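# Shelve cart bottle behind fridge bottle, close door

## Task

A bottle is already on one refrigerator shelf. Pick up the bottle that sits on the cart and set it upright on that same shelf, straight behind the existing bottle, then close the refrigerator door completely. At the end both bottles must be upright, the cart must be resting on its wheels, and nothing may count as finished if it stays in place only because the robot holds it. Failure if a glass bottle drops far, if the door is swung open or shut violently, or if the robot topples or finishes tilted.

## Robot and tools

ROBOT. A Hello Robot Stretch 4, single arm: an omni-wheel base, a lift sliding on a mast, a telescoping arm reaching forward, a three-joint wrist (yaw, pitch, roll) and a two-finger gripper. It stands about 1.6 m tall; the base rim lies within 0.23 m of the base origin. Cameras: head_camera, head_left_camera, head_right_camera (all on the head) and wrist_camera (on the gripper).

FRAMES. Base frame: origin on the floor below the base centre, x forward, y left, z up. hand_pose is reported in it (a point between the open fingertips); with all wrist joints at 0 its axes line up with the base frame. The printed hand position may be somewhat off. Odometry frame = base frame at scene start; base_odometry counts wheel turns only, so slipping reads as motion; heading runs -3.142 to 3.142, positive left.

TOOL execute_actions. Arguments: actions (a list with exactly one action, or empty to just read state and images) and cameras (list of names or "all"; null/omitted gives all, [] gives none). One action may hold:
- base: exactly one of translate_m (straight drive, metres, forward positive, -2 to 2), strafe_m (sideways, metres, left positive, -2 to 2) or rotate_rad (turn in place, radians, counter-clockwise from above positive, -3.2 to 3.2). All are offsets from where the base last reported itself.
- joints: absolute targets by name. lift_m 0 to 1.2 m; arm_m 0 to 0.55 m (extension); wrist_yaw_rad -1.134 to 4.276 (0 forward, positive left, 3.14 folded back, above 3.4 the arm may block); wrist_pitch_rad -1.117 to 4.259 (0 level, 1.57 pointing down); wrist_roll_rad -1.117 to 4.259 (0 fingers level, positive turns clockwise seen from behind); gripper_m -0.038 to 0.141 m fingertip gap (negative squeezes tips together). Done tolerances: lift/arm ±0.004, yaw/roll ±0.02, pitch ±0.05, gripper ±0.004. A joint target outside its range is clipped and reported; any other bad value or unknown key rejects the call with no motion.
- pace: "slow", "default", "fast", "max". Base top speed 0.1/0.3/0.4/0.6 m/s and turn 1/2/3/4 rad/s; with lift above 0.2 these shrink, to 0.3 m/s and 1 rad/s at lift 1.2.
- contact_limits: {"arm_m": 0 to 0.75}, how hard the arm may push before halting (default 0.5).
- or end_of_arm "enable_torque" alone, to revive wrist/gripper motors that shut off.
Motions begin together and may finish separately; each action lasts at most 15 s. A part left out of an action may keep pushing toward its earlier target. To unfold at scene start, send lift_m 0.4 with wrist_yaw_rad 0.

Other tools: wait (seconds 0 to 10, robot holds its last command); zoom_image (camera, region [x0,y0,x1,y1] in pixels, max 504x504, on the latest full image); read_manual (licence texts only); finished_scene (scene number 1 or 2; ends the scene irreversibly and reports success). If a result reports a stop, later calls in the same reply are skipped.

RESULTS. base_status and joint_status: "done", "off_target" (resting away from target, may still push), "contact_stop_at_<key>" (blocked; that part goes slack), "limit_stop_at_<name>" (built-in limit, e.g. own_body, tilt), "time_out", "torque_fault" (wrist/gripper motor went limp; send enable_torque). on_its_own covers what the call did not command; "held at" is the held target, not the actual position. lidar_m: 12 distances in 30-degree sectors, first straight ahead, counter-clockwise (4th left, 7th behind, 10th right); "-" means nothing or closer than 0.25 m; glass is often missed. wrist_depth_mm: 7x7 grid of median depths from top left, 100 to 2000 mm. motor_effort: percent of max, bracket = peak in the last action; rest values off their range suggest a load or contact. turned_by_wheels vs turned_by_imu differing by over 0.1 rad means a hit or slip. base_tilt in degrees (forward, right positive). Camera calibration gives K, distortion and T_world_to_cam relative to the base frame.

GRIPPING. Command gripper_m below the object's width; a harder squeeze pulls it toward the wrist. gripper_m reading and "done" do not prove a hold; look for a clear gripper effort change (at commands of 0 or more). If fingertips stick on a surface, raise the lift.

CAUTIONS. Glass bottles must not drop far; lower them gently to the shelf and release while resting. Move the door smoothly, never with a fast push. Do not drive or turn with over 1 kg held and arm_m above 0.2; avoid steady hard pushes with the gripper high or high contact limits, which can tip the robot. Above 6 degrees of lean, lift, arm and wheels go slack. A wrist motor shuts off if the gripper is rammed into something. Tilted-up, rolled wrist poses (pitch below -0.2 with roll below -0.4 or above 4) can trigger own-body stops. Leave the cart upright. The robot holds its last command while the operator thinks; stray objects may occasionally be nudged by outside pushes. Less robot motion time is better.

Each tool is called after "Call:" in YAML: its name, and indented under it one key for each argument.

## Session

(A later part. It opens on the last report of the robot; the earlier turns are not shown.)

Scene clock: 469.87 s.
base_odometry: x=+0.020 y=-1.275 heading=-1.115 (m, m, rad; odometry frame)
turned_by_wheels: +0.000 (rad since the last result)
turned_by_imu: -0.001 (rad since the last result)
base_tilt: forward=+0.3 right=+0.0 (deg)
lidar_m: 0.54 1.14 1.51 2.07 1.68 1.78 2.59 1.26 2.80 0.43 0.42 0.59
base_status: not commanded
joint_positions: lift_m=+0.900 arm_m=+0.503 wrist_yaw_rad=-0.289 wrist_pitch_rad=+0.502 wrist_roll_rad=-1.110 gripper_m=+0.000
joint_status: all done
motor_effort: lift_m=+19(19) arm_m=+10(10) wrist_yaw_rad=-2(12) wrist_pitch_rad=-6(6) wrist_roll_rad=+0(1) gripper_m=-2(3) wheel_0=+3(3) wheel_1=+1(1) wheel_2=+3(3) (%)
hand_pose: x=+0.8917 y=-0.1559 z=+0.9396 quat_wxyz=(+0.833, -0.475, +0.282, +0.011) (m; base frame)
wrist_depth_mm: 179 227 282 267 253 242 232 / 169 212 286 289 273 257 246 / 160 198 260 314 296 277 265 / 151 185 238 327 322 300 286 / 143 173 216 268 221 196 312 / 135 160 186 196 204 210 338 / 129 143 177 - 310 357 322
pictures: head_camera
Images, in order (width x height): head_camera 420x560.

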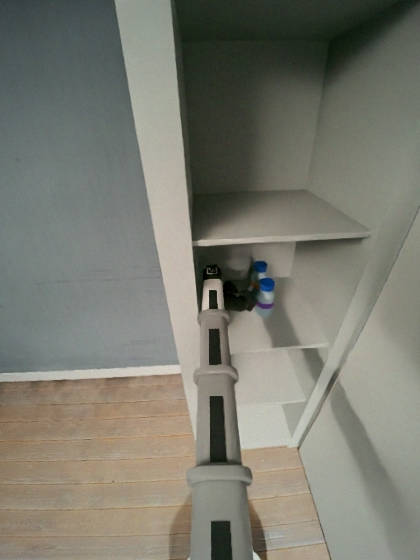

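Call:
execute_actions:
  actions:
    - {"joints":{"wrist_yaw_rad":-0.05},"pace":"slow"}
  cameras: []

Call:
execute_actions:
  actions:
    - {"joints":{"arm_m":0.0}}
  cameras: []

Call:
execute_actions:
  actions:
    - {"joints":{"wrist_roll_rad":0,"wrist_pitch_rad":0.2,"wrist_yaw_rad":0,"lift_m":0.95},"base":{"strafe_m":-0.1}}
  cameras: ["head_camera","wrist_camera","head_right_camera"]

Scene clock: 476.93 s.
base_odometry: x=+0.020 y=-1.275 heading=-1.116 (m, m, rad; odometry frame)
turned_by_wheels: +0.000 (rad since the last result)
turned_by_imu: -0.001 (rad since the last result)
base_tilt: forward=+0.2 right=+0.0 (deg)
lidar_m: 0.53 1.13 1.51 2.06 1.66 1.81 2.60 1.24 2.78 0.42 0.45 0.60
base_status: not commanded
joint_positions: lift_m=+0.900 arm_m=+0.503 wrist_yaw_rad=-0.051 wrist_pitch_rad=+0.502 wrist_roll_rad=-1.110 gripper_m=+0.000
joint_status: all done
motor_effort: lift_m=+19(19) arm_m=+9(9) wrist_yaw_rad=+2(7) wrist_pitch_rad=-5(6) wrist_roll_rad=+2(1) gripper_m=-5(5) wheel_0=+1(3) wheel_1=+0(1) wheel_2=+1(3) (%)
hand_pose: x=+0.9225 y=-0.1001 z=+0.9396 quat_wxyz=(+0.826, -0.505, +0.224, +0.110) (m; base frame)
wrist_depth_mm: 149 185 236 263 245 226 213 / 168 211 286 279 256 235 222 / 159 197 259 294 268 246 229 / 151 184 237 301 281 257 241 / 143 173 216 289 296 270 251 / 135 159 186 196 300 283 264 / 129 140 177 - 197 191 180
pictures: none
No camera images: the call's "cameras" was empty. Leave "cameras" out to get every camera's image.

Scene clock: 479.47 s.
base_odometry: x=+0.020 y=-1.275 heading=-1.116 (m, m, rad; odometry frame)
turned_by_wheels: +0.000 (rad since the last result)
turned_by_imu: -0.001 (rad since the last result)
base_tilt: forward=+0.1 right=+0.0 (deg)
lidar_m: 0.48 1.14 1.53 2.05 1.65 1.78 2.61 1.23 2.78 0.44 0.45 0.58
base_status: not commanded
joint_positions: lift_m=+0.900 arm_m=+0.002 wrist_yaw_rad=-0.050 wrist_pitch_rad=+0.502 wrist_roll_rad=-1.110 gripper_m=+0.000
joint_status: all done
motor_effort: lift_m=+19(19) arm_m=-9(10) wrist_yaw_rad=+1(3) wrist_pitch_rad=-5(5) wrist_roll_rad=+0(2) gripper_m=-4(2) wheel_0=+0(0) wheel_1=+0(0) wheel_2=+1(1) (%)
hand_pose: x=+0.4207 y=-0.1000 z=+0.9396 quat_wxyz=(+0.826, -0.505, +0.224, +0.110) (m; base frame)
wrist_depth_mm: 1182 1098 373 332 415 647 609 / 1160 1138 387 418 715 668 627 / 1078 459 549 466 699 715 654 / 564 591 831 904 535 525 691 / 788 634 750 917 484 723 640 / 820 904 186 206 415 591 517 / 798 842 640 - 549 492 445
pictures: none
No camera images: the call's "cameras" was empty. Leave "cameras" out to get every camera's image.

Scene clock: 480.93 s.
base_odometry: x=-0.070 y=-1.319 heading=-1.116 (m, m, rad; odometry frame)
turned_by_wheels: +0.000 (rad since the last result)
turned_by_imu: -0.001 (rad since the last result)
base_tilt: forward=+0.1 right=+0.0 (deg)
lidar_m: 0.55 0.55 1.49 2.16 1.72 1.92 2.60 1.22 2.65 0.30 0.35 0.47
base_status: done
joint_positions: lift_m=+0.950 arm_m=+0.002 wrist_yaw_rad=+0.000 wrist_pitch_rad=+0.202 wrist_roll_rad=-0.001 gripper_m=+0.000
joint_status: all done
motor_effort: lift_m=+24(23) arm_m=-8(9) wrist_yaw_rad=+2(5) wrist_pitch_rad=-6(9) wrist_roll_rad=+2(7) gripper_m=-4(3) wheel_0=+0(6) wheel_1=+0(10) wheel_2=+0(1) (%)
hand_pose: x=+0.4550 y=-0.0875 z=+1.0701 quat_wxyz=(+0.995, +0.000, +0.101, +0.000) (m; base frame)
wrist_depth_mm: 343 549 683 683 585 397 330 / 347 554 732 750 707 397 340 / 347 564 759 788 707 402 355 / 347 559 788 798 707 402 366 / 351 554 676 554 640 402 382 / 353 466 187 196 462 399 353 / 366 392 415 - 418 415 353
pictures: head_camera, head_right_camera, wrist_camera
camera_calibration (this result's frames):
wrist_camera: T_world_to_cam=[[-0.0103669, -0.99964, 0.0247348, -0.118993], [-0.219674, -0.0218551, -0.975328, 1.19253], [0.975518, -0.0155447, -0.219369, 0.0210629], [0, 0, 0, 1]] pos_world=[0.240187, -0.0925595, 1.17067]
Images, in order (width x height): head_camera 420x560, head_right_camera 420x672, wrist_camera 616x392.

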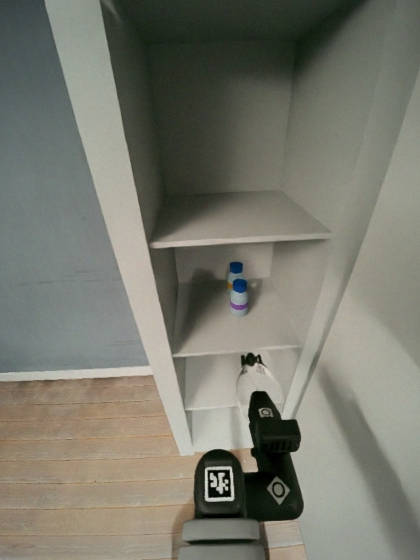

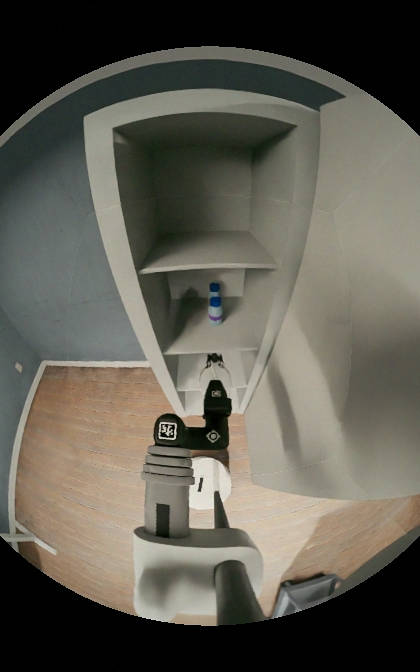

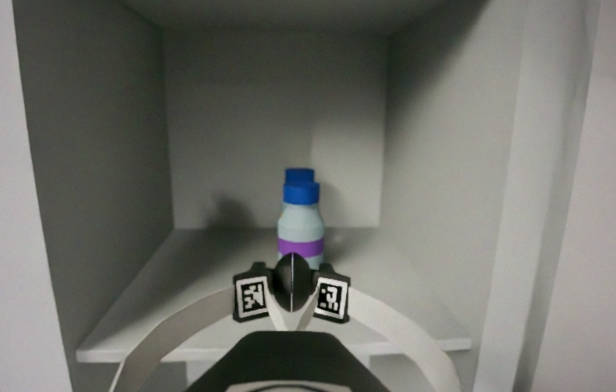

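Call:
execute_actions:
  actions:
    - {"base":{"translate_m":-0.45}}
  cameras: []

Call:
execute_actions:
  actions:
    - {"joints":{"wrist_yaw_rad":3.1,"wrist_pitch_rad":0,"lift_m":0.4}}
  cameras: []

Call:
execute_actions:
  actions:
    - {"base":{"strafe_m":-0.85}}
  cameras: ["head_camera","head_left_camera","head_right_camera"]

Scene clock: 505.80 s.
base_odometry: x=-0.267 y=-0.915 heading=-1.116 (m, m, rad; odometry frame)
turned_by_wheels: +0.000 (rad since the last result)
turned_by_imu: +0.000 (rad since the last result)
base_tilt: forward=+0.3 right=+0.0 (deg)
lidar_m: 0.99 1.60 2.15 2.14 1.49 1.93 2.14 0.85 0.88 2.53 0.55 0.53
base_status: done
joint_positions: lift_m=+0.950 arm_m=+0.002 wrist_yaw_rad=+0.000 wrist_pitch_rad=+0.202 wrist_roll_rad=-0.001 gripper_m=+0.000
joint_status: not commanded
motor_effort: lift_m=+23(24) arm_m=-8(9) wrist_yaw_rad=+2(2) wrist_pitch_rad=-6(6) wrist_roll_rad=+1(1) gripper_m=-4(4) wheel_0=+0(2) wheel_1=-1(5) wheel_2=-1(8) (%)
hand_pose: x=+0.4550 y=-0.0875 z=+1.0701 quat_wxyz=(+0.995, +0.000, +0.101, +0.000) (m; base frame)
wrist_depth_mm: 1205 1205 878 1138 768 512 377 / 1255 1229 1182 1182 788 517 382 / 1308 1281 1182 1229 809 521 384 / 1308 1281 976 1008 854 517 384 / 1366 1397 1060 1308 866 525 384 / 1430 1464 186 196 691 512 379 / 1499 891 904 - 831 504 382
pictures: none
No camera images: the call's "cameras" was empty. Leave "cameras" out to get every camera's image.

Scene clock: 508.90 s.
base_odometry: x=-0.267 y=-0.915 heading=-1.116 (m, m, rad; odometry frame)
turned_by_wheels: +0.000 (rad since the last result)
turned_by_imu: -0.001 (rad since the last result)
base_tilt: forward=+0.2 right=+0.0 (deg)
lidar_m: 0.98 1.60 2.10 2.14 1.49 1.88 2.13 0.82 0.91 2.54 0.53 0.53
base_status: not commanded
joint_positions: lift_m=+0.400 arm_m=+0.002 wrist_yaw_rad=+3.099 wrist_pitch_rad=+0.002 wrist_roll_rad=+0.000 gripper_m=+0.000
joint_status: all done
motor_effort: lift_m=+19(25) arm_m=-8(9) wrist_yaw_rad=+2(5) wrist_pitch_rad=-6(9) wrist_roll_rad=+1(1) gripper_m=-4(4) wheel_0=-1(1) wheel_1=-1(1) wheel_2=-1(1) (%)
hand_pose: x=-0.1121 y=+0.0995 z=+0.5778 quat_wxyz=(+0.021, -0.001, +0.000, +1.000) (m; base frame)
wrist_depth_mm: - 141 - - - - - / - 134 - - - - - / 109 142 250 - - - - / 140 174 - - - - - / - - - - - - - / 1336 1756 187 196 1756 1921 1921 / 1042 1205 1308 - 1229 1336 1336
pictures: none
No camera images: the call's "cameras" was empty. Leave "cameras" out to get every camera's image.

Scene clock: 513.07 s.
base_odometry: x=-1.031 y=-1.289 heading=-1.116 (m, m, rad; odometry frame)
turned_by_wheels: +0.000 (rad since the last result)
turned_by_imu: -0.004 (rad since the last result)
base_tilt: forward=+0.2 right=-0.1 (deg)
lidar_m: 1.56 0.56 0.57 2.69 2.27 0.66 0.63 2.17 1.81 1.69 1.76 1.68
base_status: done
joint_positions: lift_m=+0.400 arm_m=+0.002 wrist_yaw_rad=+3.100 wrist_pitch_rad=+0.002 wrist_roll_rad=+0.000 gripper_m=+0.000
joint_status: not commanded
motor_effort: lift_m=+19(19) arm_m=-8(9) wrist_yaw_rad=+2(2) wrist_pitch_rad=-6(5) wrist_roll_rad=+2(1) gripper_m=-6(4) wheel_0=+0(7) wheel_1=+1(8) wheel_2=+0(1) (%)
hand_pose: x=-0.1121 y=+0.0995 z=+0.5778 quat_wxyz=(+0.021, -0.001, +0.000, +1.000) (m; base frame)
wrist_depth_mm: - 141 - - - - - / - 133 778 778 - - - / 109 142 250 1255 - - - / 140 173 1430 - - - - / - - 798 788 - - - / 1808 1863 186 196 1618 1983 1921 / 1281 820 991 - 1160 1366 1308
pictures: head_camera, head_left_camera, head_right_camera
Images, in order (width x height): head_camera 420x560, head_left_camera 420x672, head_right_camera 420x672.

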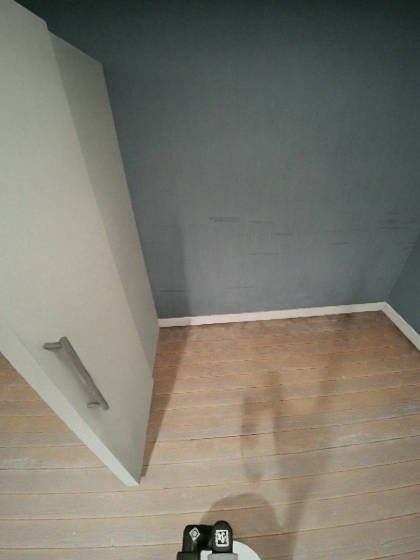

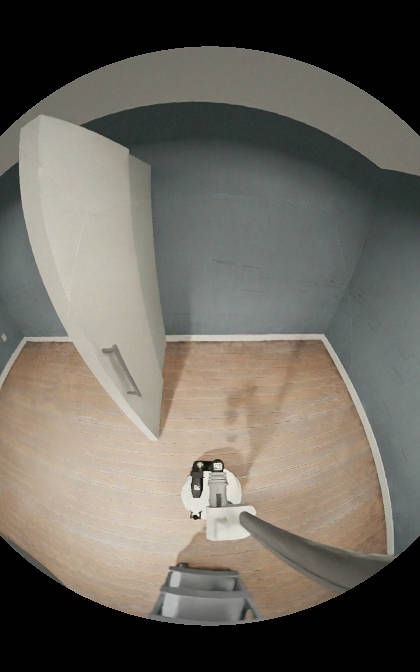

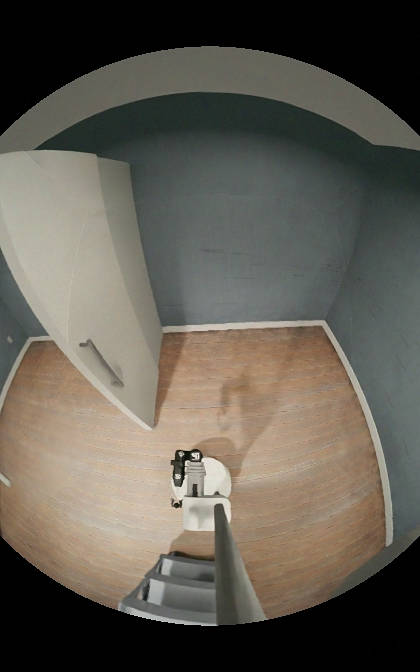

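Call:
execute_actions:
  actions:
    - {"base":{"translate_m":0.62}}
  cameras: []

Call:
execute_actions:
  actions:
    - {"base":{"strafe_m":0.55},"pace":"slow"}
  cameras: ["head_camera","head_left_camera"]

Scene clock: 522.93 s.
base_odometry: x=-0.758 y=-1.846 heading=-1.116 (m, m, rad; odometry frame)
turned_by_wheels: +0.000 (rad since the last result)
turned_by_imu: -0.004 (rad since the last result)
base_tilt: forward=+0.2 right=+0.0 (deg)
lidar_m: 0.96 0.65 0.38 0.37 0.36 2.90 1.25 2.51 1.78 1.65 1.50 1.02
base_status: done
joint_positions: lift_m=+0.400 arm_m=+0.002 wrist_yaw_rad=+3.100 wrist_pitch_rad=+0.002 wrist_roll_rad=+0.000 gripper_m=+0.000
joint_status: not commanded
motor_effort: lift_m=+19(19) arm_m=-9(8) wrist_yaw_rad=+2(2) wrist_pitch_rad=-5(5) wrist_roll_rad=+2(3) gripper_m=-5(4) wheel_0=+0(5) wheel_1=+0(4) wheel_2=+2(9) (%)
hand_pose: x=-0.1121 y=+0.0995 z=+0.5778 quat_wxyz=(+0.021, -0.001, +0.000, +1.000) (m; base frame)
wrist_depth_mm: - 141 - - - - - / - 134 - - - - - / 109 142 250 - - - - / 140 173 - - - - - / - - - - - - - / 1863 1863 186 196 1756 1921 1921 / 1308 1205 1308 - 1229 1336 1336
pictures: none
No camera images: the call's "cameras" was empty. Leave "cameras" out to get every camera's image.

Scene clock: 529.57 s.
base_odometry: x=-0.264 y=-1.604 heading=-1.116 (m, m, rad; odometry frame)
turned_by_wheels: +0.000 (rad since the last result)
turned_by_imu: +0.000 (rad since the last result)
base_tilt: forward=+0.1 right=+0.0 (deg)
lidar_m: 0.25 0.25 0.25 0.33 2.11 2.39 1.30 1.30 2.37 2.22 1.42 1.01
base_status: done
joint_positions: lift_m=+0.400 arm_m=+0.002 wrist_yaw_rad=+3.100 wrist_pitch_rad=+0.002 wrist_roll_rad=+0.000 gripper_m=+0.000
joint_status: not commanded
motor_effort: lift_m=+19(19) arm_m=-8(9) wrist_yaw_rad=+2(2) wrist_pitch_rad=-5(6) wrist_roll_rad=+2(2) gripper_m=-5(5) wheel_0=-2(6) wheel_1=+0(8) wheel_2=+0(1) (%)
hand_pose: x=-0.1122 y=+0.0995 z=+0.5778 quat_wxyz=(+0.021, -0.001, +0.000, +1.000) (m; base frame)
wrist_depth_mm: - 141 - - - - - / - 133 - - - - - / 109 142 249 - - - - / 140 173 1983 - - - - / - 1983 - - - - - / 1708 1464 187 196 1808 1921 1921 / 1281 1205 1308 - 1229 1336 1336
pictures: head_camera, head_left_camera
Images, in order (width x height): head_camera 420x560, head_left_camera 420x672.

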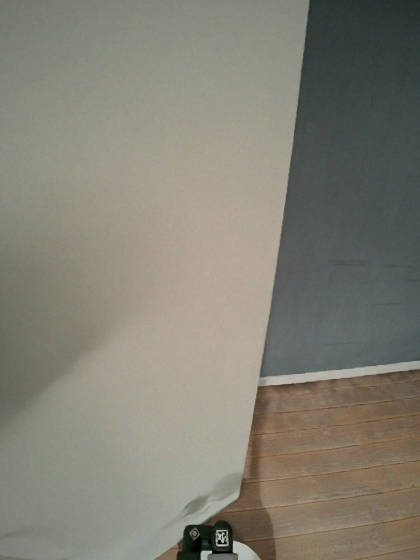

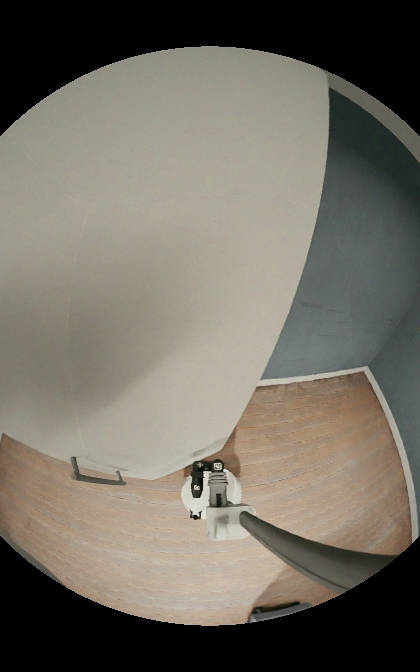

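Call:
execute_actions:
  actions:
    - {"base":{"strafe_m":0.28},"pace":"slow"}
  cameras: ["head_left_camera"]

Scene clock: 535.73 s.
base_odometry: x=-0.013 y=-1.481 heading=-1.116 (m, m, rad; odometry frame)
turned_by_wheels: +0.000 (rad since the last result)
turned_by_imu: +0.000 (rad since the last result)
base_tilt: forward=+0.1 right=+0.0 (deg)
lidar_m: 0.28 0.29 1.29 2.18 1.89 2.01 1.80 1.34 2.61 2.50 0.46 0.32
base_status: done
joint_positions: lift_m=+0.400 arm_m=+0.002 wrist_yaw_rad=+3.100 wrist_pitch_rad=+0.002 wrist_roll_rad=+0.000 gripper_m=+0.000
joint_status: not commanded
motor_effort: lift_m=+19(19) arm_m=-9(8) wrist_yaw_rad=+2(3) wrist_pitch_rad=-6(6) wrist_roll_rad=+2(4) gripper_m=-3(4) wheel_0=+0(4) wheel_1=+1(5) wheel_2=+0(0) (%)
hand_pose: x=-0.1122 y=+0.0995 z=+0.5778 quat_wxyz=(+0.021, -0.001, +0.000, +1.000) (m; base frame)
wrist_depth_mm: - 141 - - - - - / - 133 - - - - - / 109 142 250 - - - - / 140 173 - - - - - / - - - - - - - / 1499 1576 187 196 1756 1983 1921 / 1281 1205 1308 - 1229 1366 1336
pictures: head_left_camera
Images, in order (width x height): head_left_camera 420x672.

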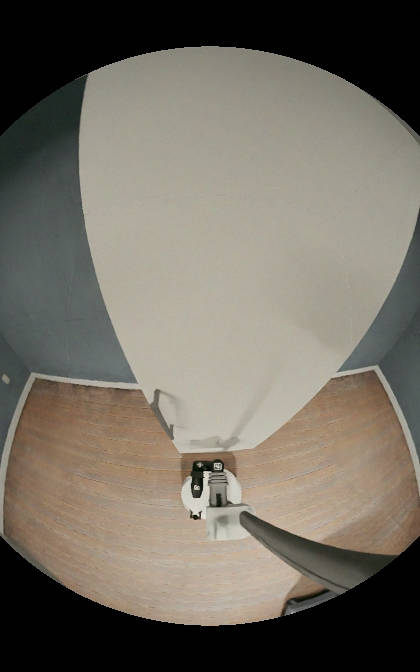

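Call:
execute_actions:
  actions:
    - {"base":{"translate_m":0.09},"pace":"slow"}
  cameras: []

Call:
execute_actions:
  actions:
    - {"base":{"translate_m":-0.5}}

Scene clock: 541.97 s.
base_odometry: x=+0.027 y=-1.561 heading=-1.116 (m, m, rad; odometry frame)
turned_by_wheels: +0.000 (rad since the last result)
turned_by_imu: -0.001 (rad since the last result)
base_tilt: forward=+0.1 right=-0.1 (deg)
lidar_m: 0.25 0.25 0.25 2.17 1.96 1.99 1.87 1.44 2.64 2.49 0.34 0.25
base_status: done
joint_positions: lift_m=+0.400 arm_m=+0.002 wrist_yaw_rad=+3.100 wrist_pitch_rad=+0.002 wrist_roll_rad=+0.000 gripper_m=+0.000
joint_status: not commanded
motor_effort: lift_m=+19(19) arm_m=-8(8) wrist_yaw_rad=+2(1) wrist_pitch_rad=-6(6) wrist_roll_rad=+1(1) gripper_m=-4(3) wheel_0=+1(2) wheel_1=+0(3) wheel_2=-1(5) (%)
hand_pose: x=-0.1122 y=+0.0995 z=+0.5778 quat_wxyz=(+0.021, -0.001, +0.000, +1.000) (m; base frame)
wrist_depth_mm: - 141 - - - - - / - 134 - - - - - / 108 142 250 - - - - / 140 173 - - - - - / - - - - - - - / 1537 1576 187 196 1756 1921 1921 / 1308 1182 1308 - 1229 1366 1336
pictures: none
No camera images: the call's "cameras" was empty. Leave "cameras" out to get every camera's image.

Scene clock: 545.13 s.
base_odometry: x=-0.193 y=-1.112 heading=-1.116 (m, m, rad; odometry frame)
turned_by_wheels: +0.000 (rad since the last result)
turned_by_imu: +0.001 (rad since the last result)
base_tilt: forward=+0.2 right=-0.1 (deg)
lidar_m: 0.69 0.69 1.84 2.18 1.60 1.97 2.34 1.00 1.23 2.53 2.02 0.75
base_status: done
joint_positions: lift_m=+0.400 arm_m=+0.002 wrist_yaw_rad=+3.100 wrist_pitch_rad=+0.002 wrist_roll_rad=+0.000 gripper_m=+0.000
joint_status: not commanded
motor_effort: lift_m=+19(19) arm_m=-8(8) wrist_yaw_rad=+2(3) wrist_pitch_rad=-5(6) wrist_roll_rad=+2(3) gripper_m=-4(4) wheel_0=+2(4) wheel_1=+0(5) wheel_2=-2(8) (%)
hand_pose: x=-0.1122 y=+0.0994 z=+0.5778 quat_wxyz=(+0.021, -0.001, +0.000, +1.000) (m; base frame)
wrist_depth_mm: - 141 - - - - - / - 133 - - - - - / 109 142 250 - - - - / 140 173 - - - - - / 1537 - - - - - - / 1336 1537 186 196 1756 1921 1983 / 1042 1205 1281 - 1229 1336 1366
pictures: head_camera, head_left_camera, head_right_camera, wrist_camera
camera_calibration (this result's frames):
wrist_camera: T_world_to_cam=[[0.0566572, 0.998147, 0.0222072, -0.115492], [0.0223047, 0.0209719, -0.999531, 0.628731], [-0.998145, 0.057126, -0.0210751, 0.126118], [0, 0, 0, 1]] pos_world=[0.118404, 0.0948875, 0.633659]
Images, in order (width x height): head_camera 420x560, head_left_camera 420x672, head_right_camera 420x672, wrist_camera 616x392.

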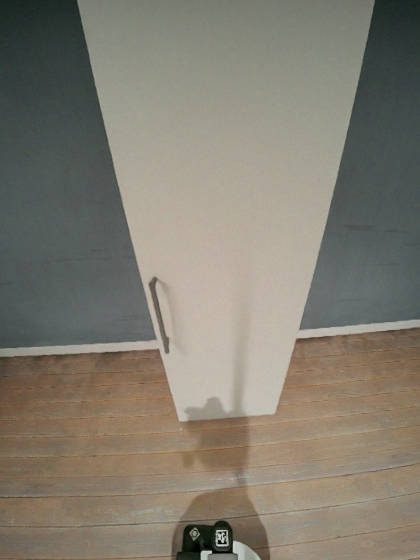

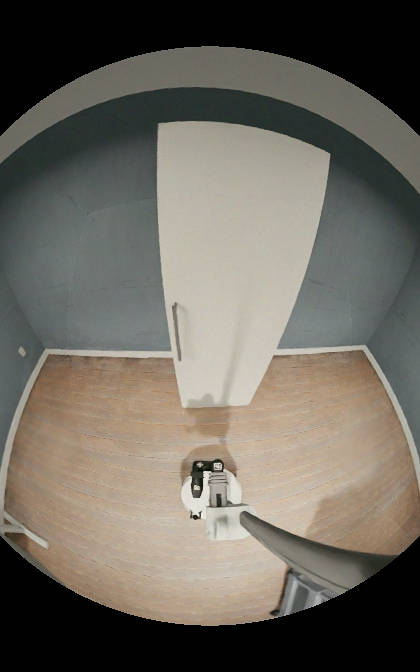

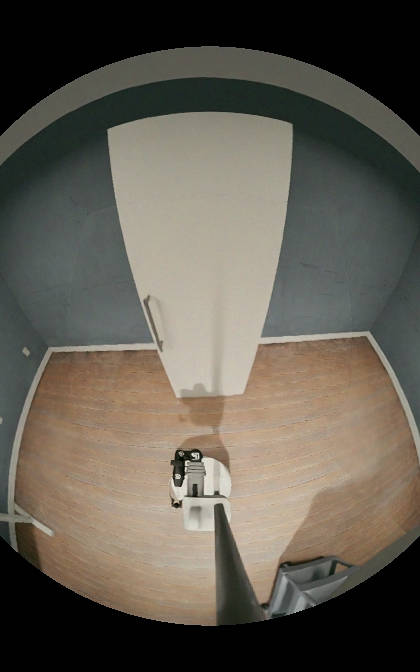

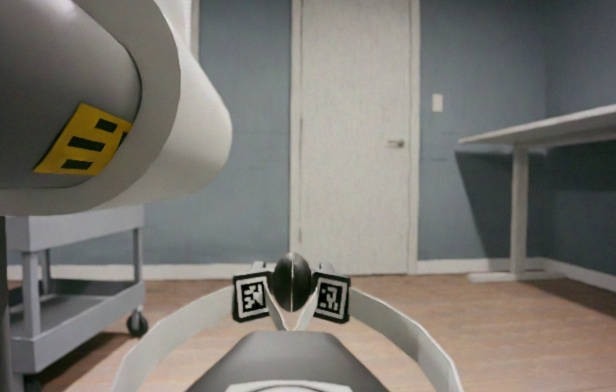

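Call:
execute_actions:
  actions:
    - {"base":{"translate_m":0.46}}
  cameras: []

Call:
execute_actions:
  actions:
    - {"base":{"translate_m":0.08},"pace":"slow"}
  cameras: []

Call:
execute_actions:
  actions:
    - {"base":{"translate_m":-0.3}}
  cameras: ["head_camera","head_left_camera"]

Scene clock: 555.00 s.
base_odometry: x=+0.009 y=-1.525 heading=-1.116 (m, m, rad; odometry frame)
turned_by_wheels: +0.000 (rad since the last result)
turned_by_imu: -0.003 (rad since the last result)
base_tilt: forward=+0.3 right=-0.1 (deg)
lidar_m: 0.25 0.26 1.23 2.20 1.90 2.02 1.81 1.42 2.63 2.49 0.37 0.26
base_status: done
joint_positions: lift_m=+0.400 arm_m=+0.002 wrist_yaw_rad=+3.100 wrist_pitch_rad=+0.002 wrist_roll_rad=+0.000 gripper_m=+0.000
joint_status: not commanded
motor_effort: lift_m=+19(19) arm_m=-9(8) wrist_yaw_rad=+2(2) wrist_pitch_rad=-5(5) wrist_roll_rad=+1(2) gripper_m=-4(4) wheel_0=-1(3) wheel_1=+0(5) wheel_2=+0(9) (%)
hand_pose: x=-0.1122 y=+0.0994 z=+0.5778 quat_wxyz=(+0.021, -0.001, +0.000, +1.000) (m; base frame)
wrist_depth_mm: - 141 - - - - - / - 134 - - - - - / 109 142 250 - - - - / 140 173 - - - - - / - 1983 - - - - - / 1537 1576 187 196 1756 1921 1921 / 1281 1182 1308 - 1229 1336 1336
pictures: none
No camera images: the call's "cameras" was empty. Leave "cameras" out to get every camera's image.

Scene clock: 557.10 s.
base_odometry: x=+0.044 y=-1.596 heading=-1.115 (m, m, rad; odometry frame)
turned_by_wheels: +0.001 (rad since the last result)
turned_by_imu: +0.017 (rad since the last result)
base_tilt: forward=+0.2 right=+0.0 (deg)
lidar_m: - 0.25 0.25 2.18 1.95 2.04 1.84 1.46 2.59 2.48 0.29 0.25
base_status: done
joint_positions: lift_m=+0.400 arm_m=+0.001 wrist_yaw_rad=+3.100 wrist_pitch_rad=+0.002 wrist_roll_rad=+0.000 gripper_m=+0.000
joint_status: not commanded
motor_effort: lift_m=+20(20) arm_m=-8(9) wrist_yaw_rad=+1(2) wrist_pitch_rad=-6(6) wrist_roll_rad=+4(0) gripper_m=-5(3) wheel_0=+20(26) wheel_1=+20(24) wheel_2=-33(32) (%)
hand_pose: x=-0.1122 y=+0.0994 z=+0.5777 quat_wxyz=(+0.021, -0.001, +0.000, +1.000) (m; base frame)
wrist_depth_mm: - 140 - - - - - / - 133 - - - - - / 109 142 249 - - - - / 140 173 - - - - - / - - - - - - - / 1576 1576 186 196 1808 1863 1921 / 1308 1205 1336 - 1229 1336 1336
pictures: none
No camera images: the call's "cameras" was empty. Leave "cameras" out to get every camera's image.

Scene clock: 559.57 s.
base_odometry: x=-0.088 y=-1.327 heading=-1.115 (m, m, rad; odometry frame)
turned_by_wheels: +0.000 (rad since the last result)
turned_by_imu: +0.000 (rad since the last result)
base_tilt: forward=+0.2 right=+0.1 (deg)
lidar_m: 0.46 0.44 1.57 2.18 1.73 2.06 1.69 1.19 2.63 2.49 1.64 0.49
base_status: done
joint_positions: lift_m=+0.400 arm_m=+0.001 wrist_yaw_rad=+3.100 wrist_pitch_rad=+0.002 wrist_roll_rad=+0.000 gripper_m=+0.000
joint_status: not commanded
motor_effort: lift_m=+20(19) arm_m=-8(8) wrist_yaw_rad=+1(2) wrist_pitch_rad=-6(6) wrist_roll_rad=+3(3) gripper_m=-5(5) wheel_0=+1(20) wheel_1=-1(18) wheel_2=-2(31) (%)
hand_pose: x=-0.1122 y=+0.0994 z=+0.5777 quat_wxyz=(+0.021, -0.001, +0.000, +1.000) (m; base frame)
wrist_depth_mm: - 141 - - - - - / - 133 - - - - - / 109 142 248 - - - - / 140 173 - - - - - / - - - - - - - / 1205 1618 186 196 1756 1921 1921 / 1255 1229 1308 - 1229 1336 1336
pictures: head_camera, head_left_camera
Images, in order (width x height): head_camera 420x560, head_left_camera 420x672.

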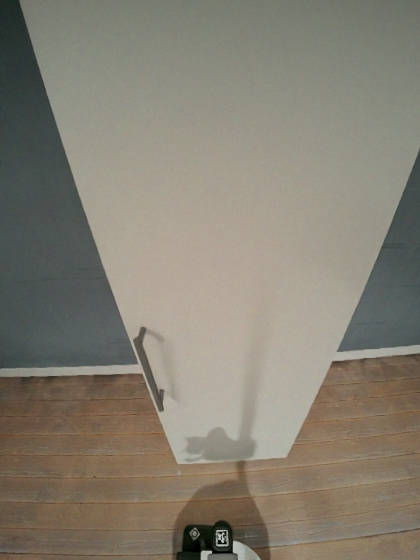

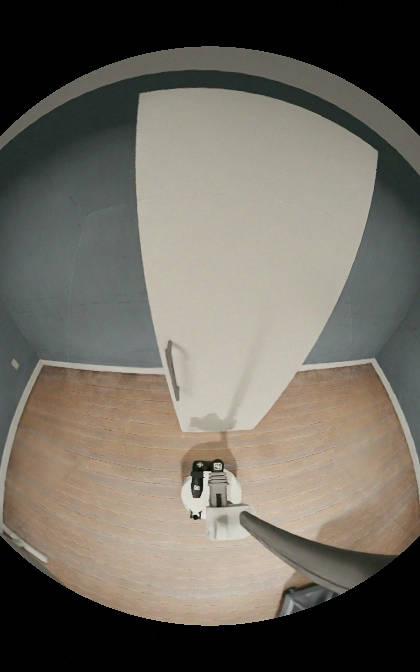

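Hit the stop firmly; door is shut.

Call:
finished_scene:
  scene: 1

The scene is finished: the task was done.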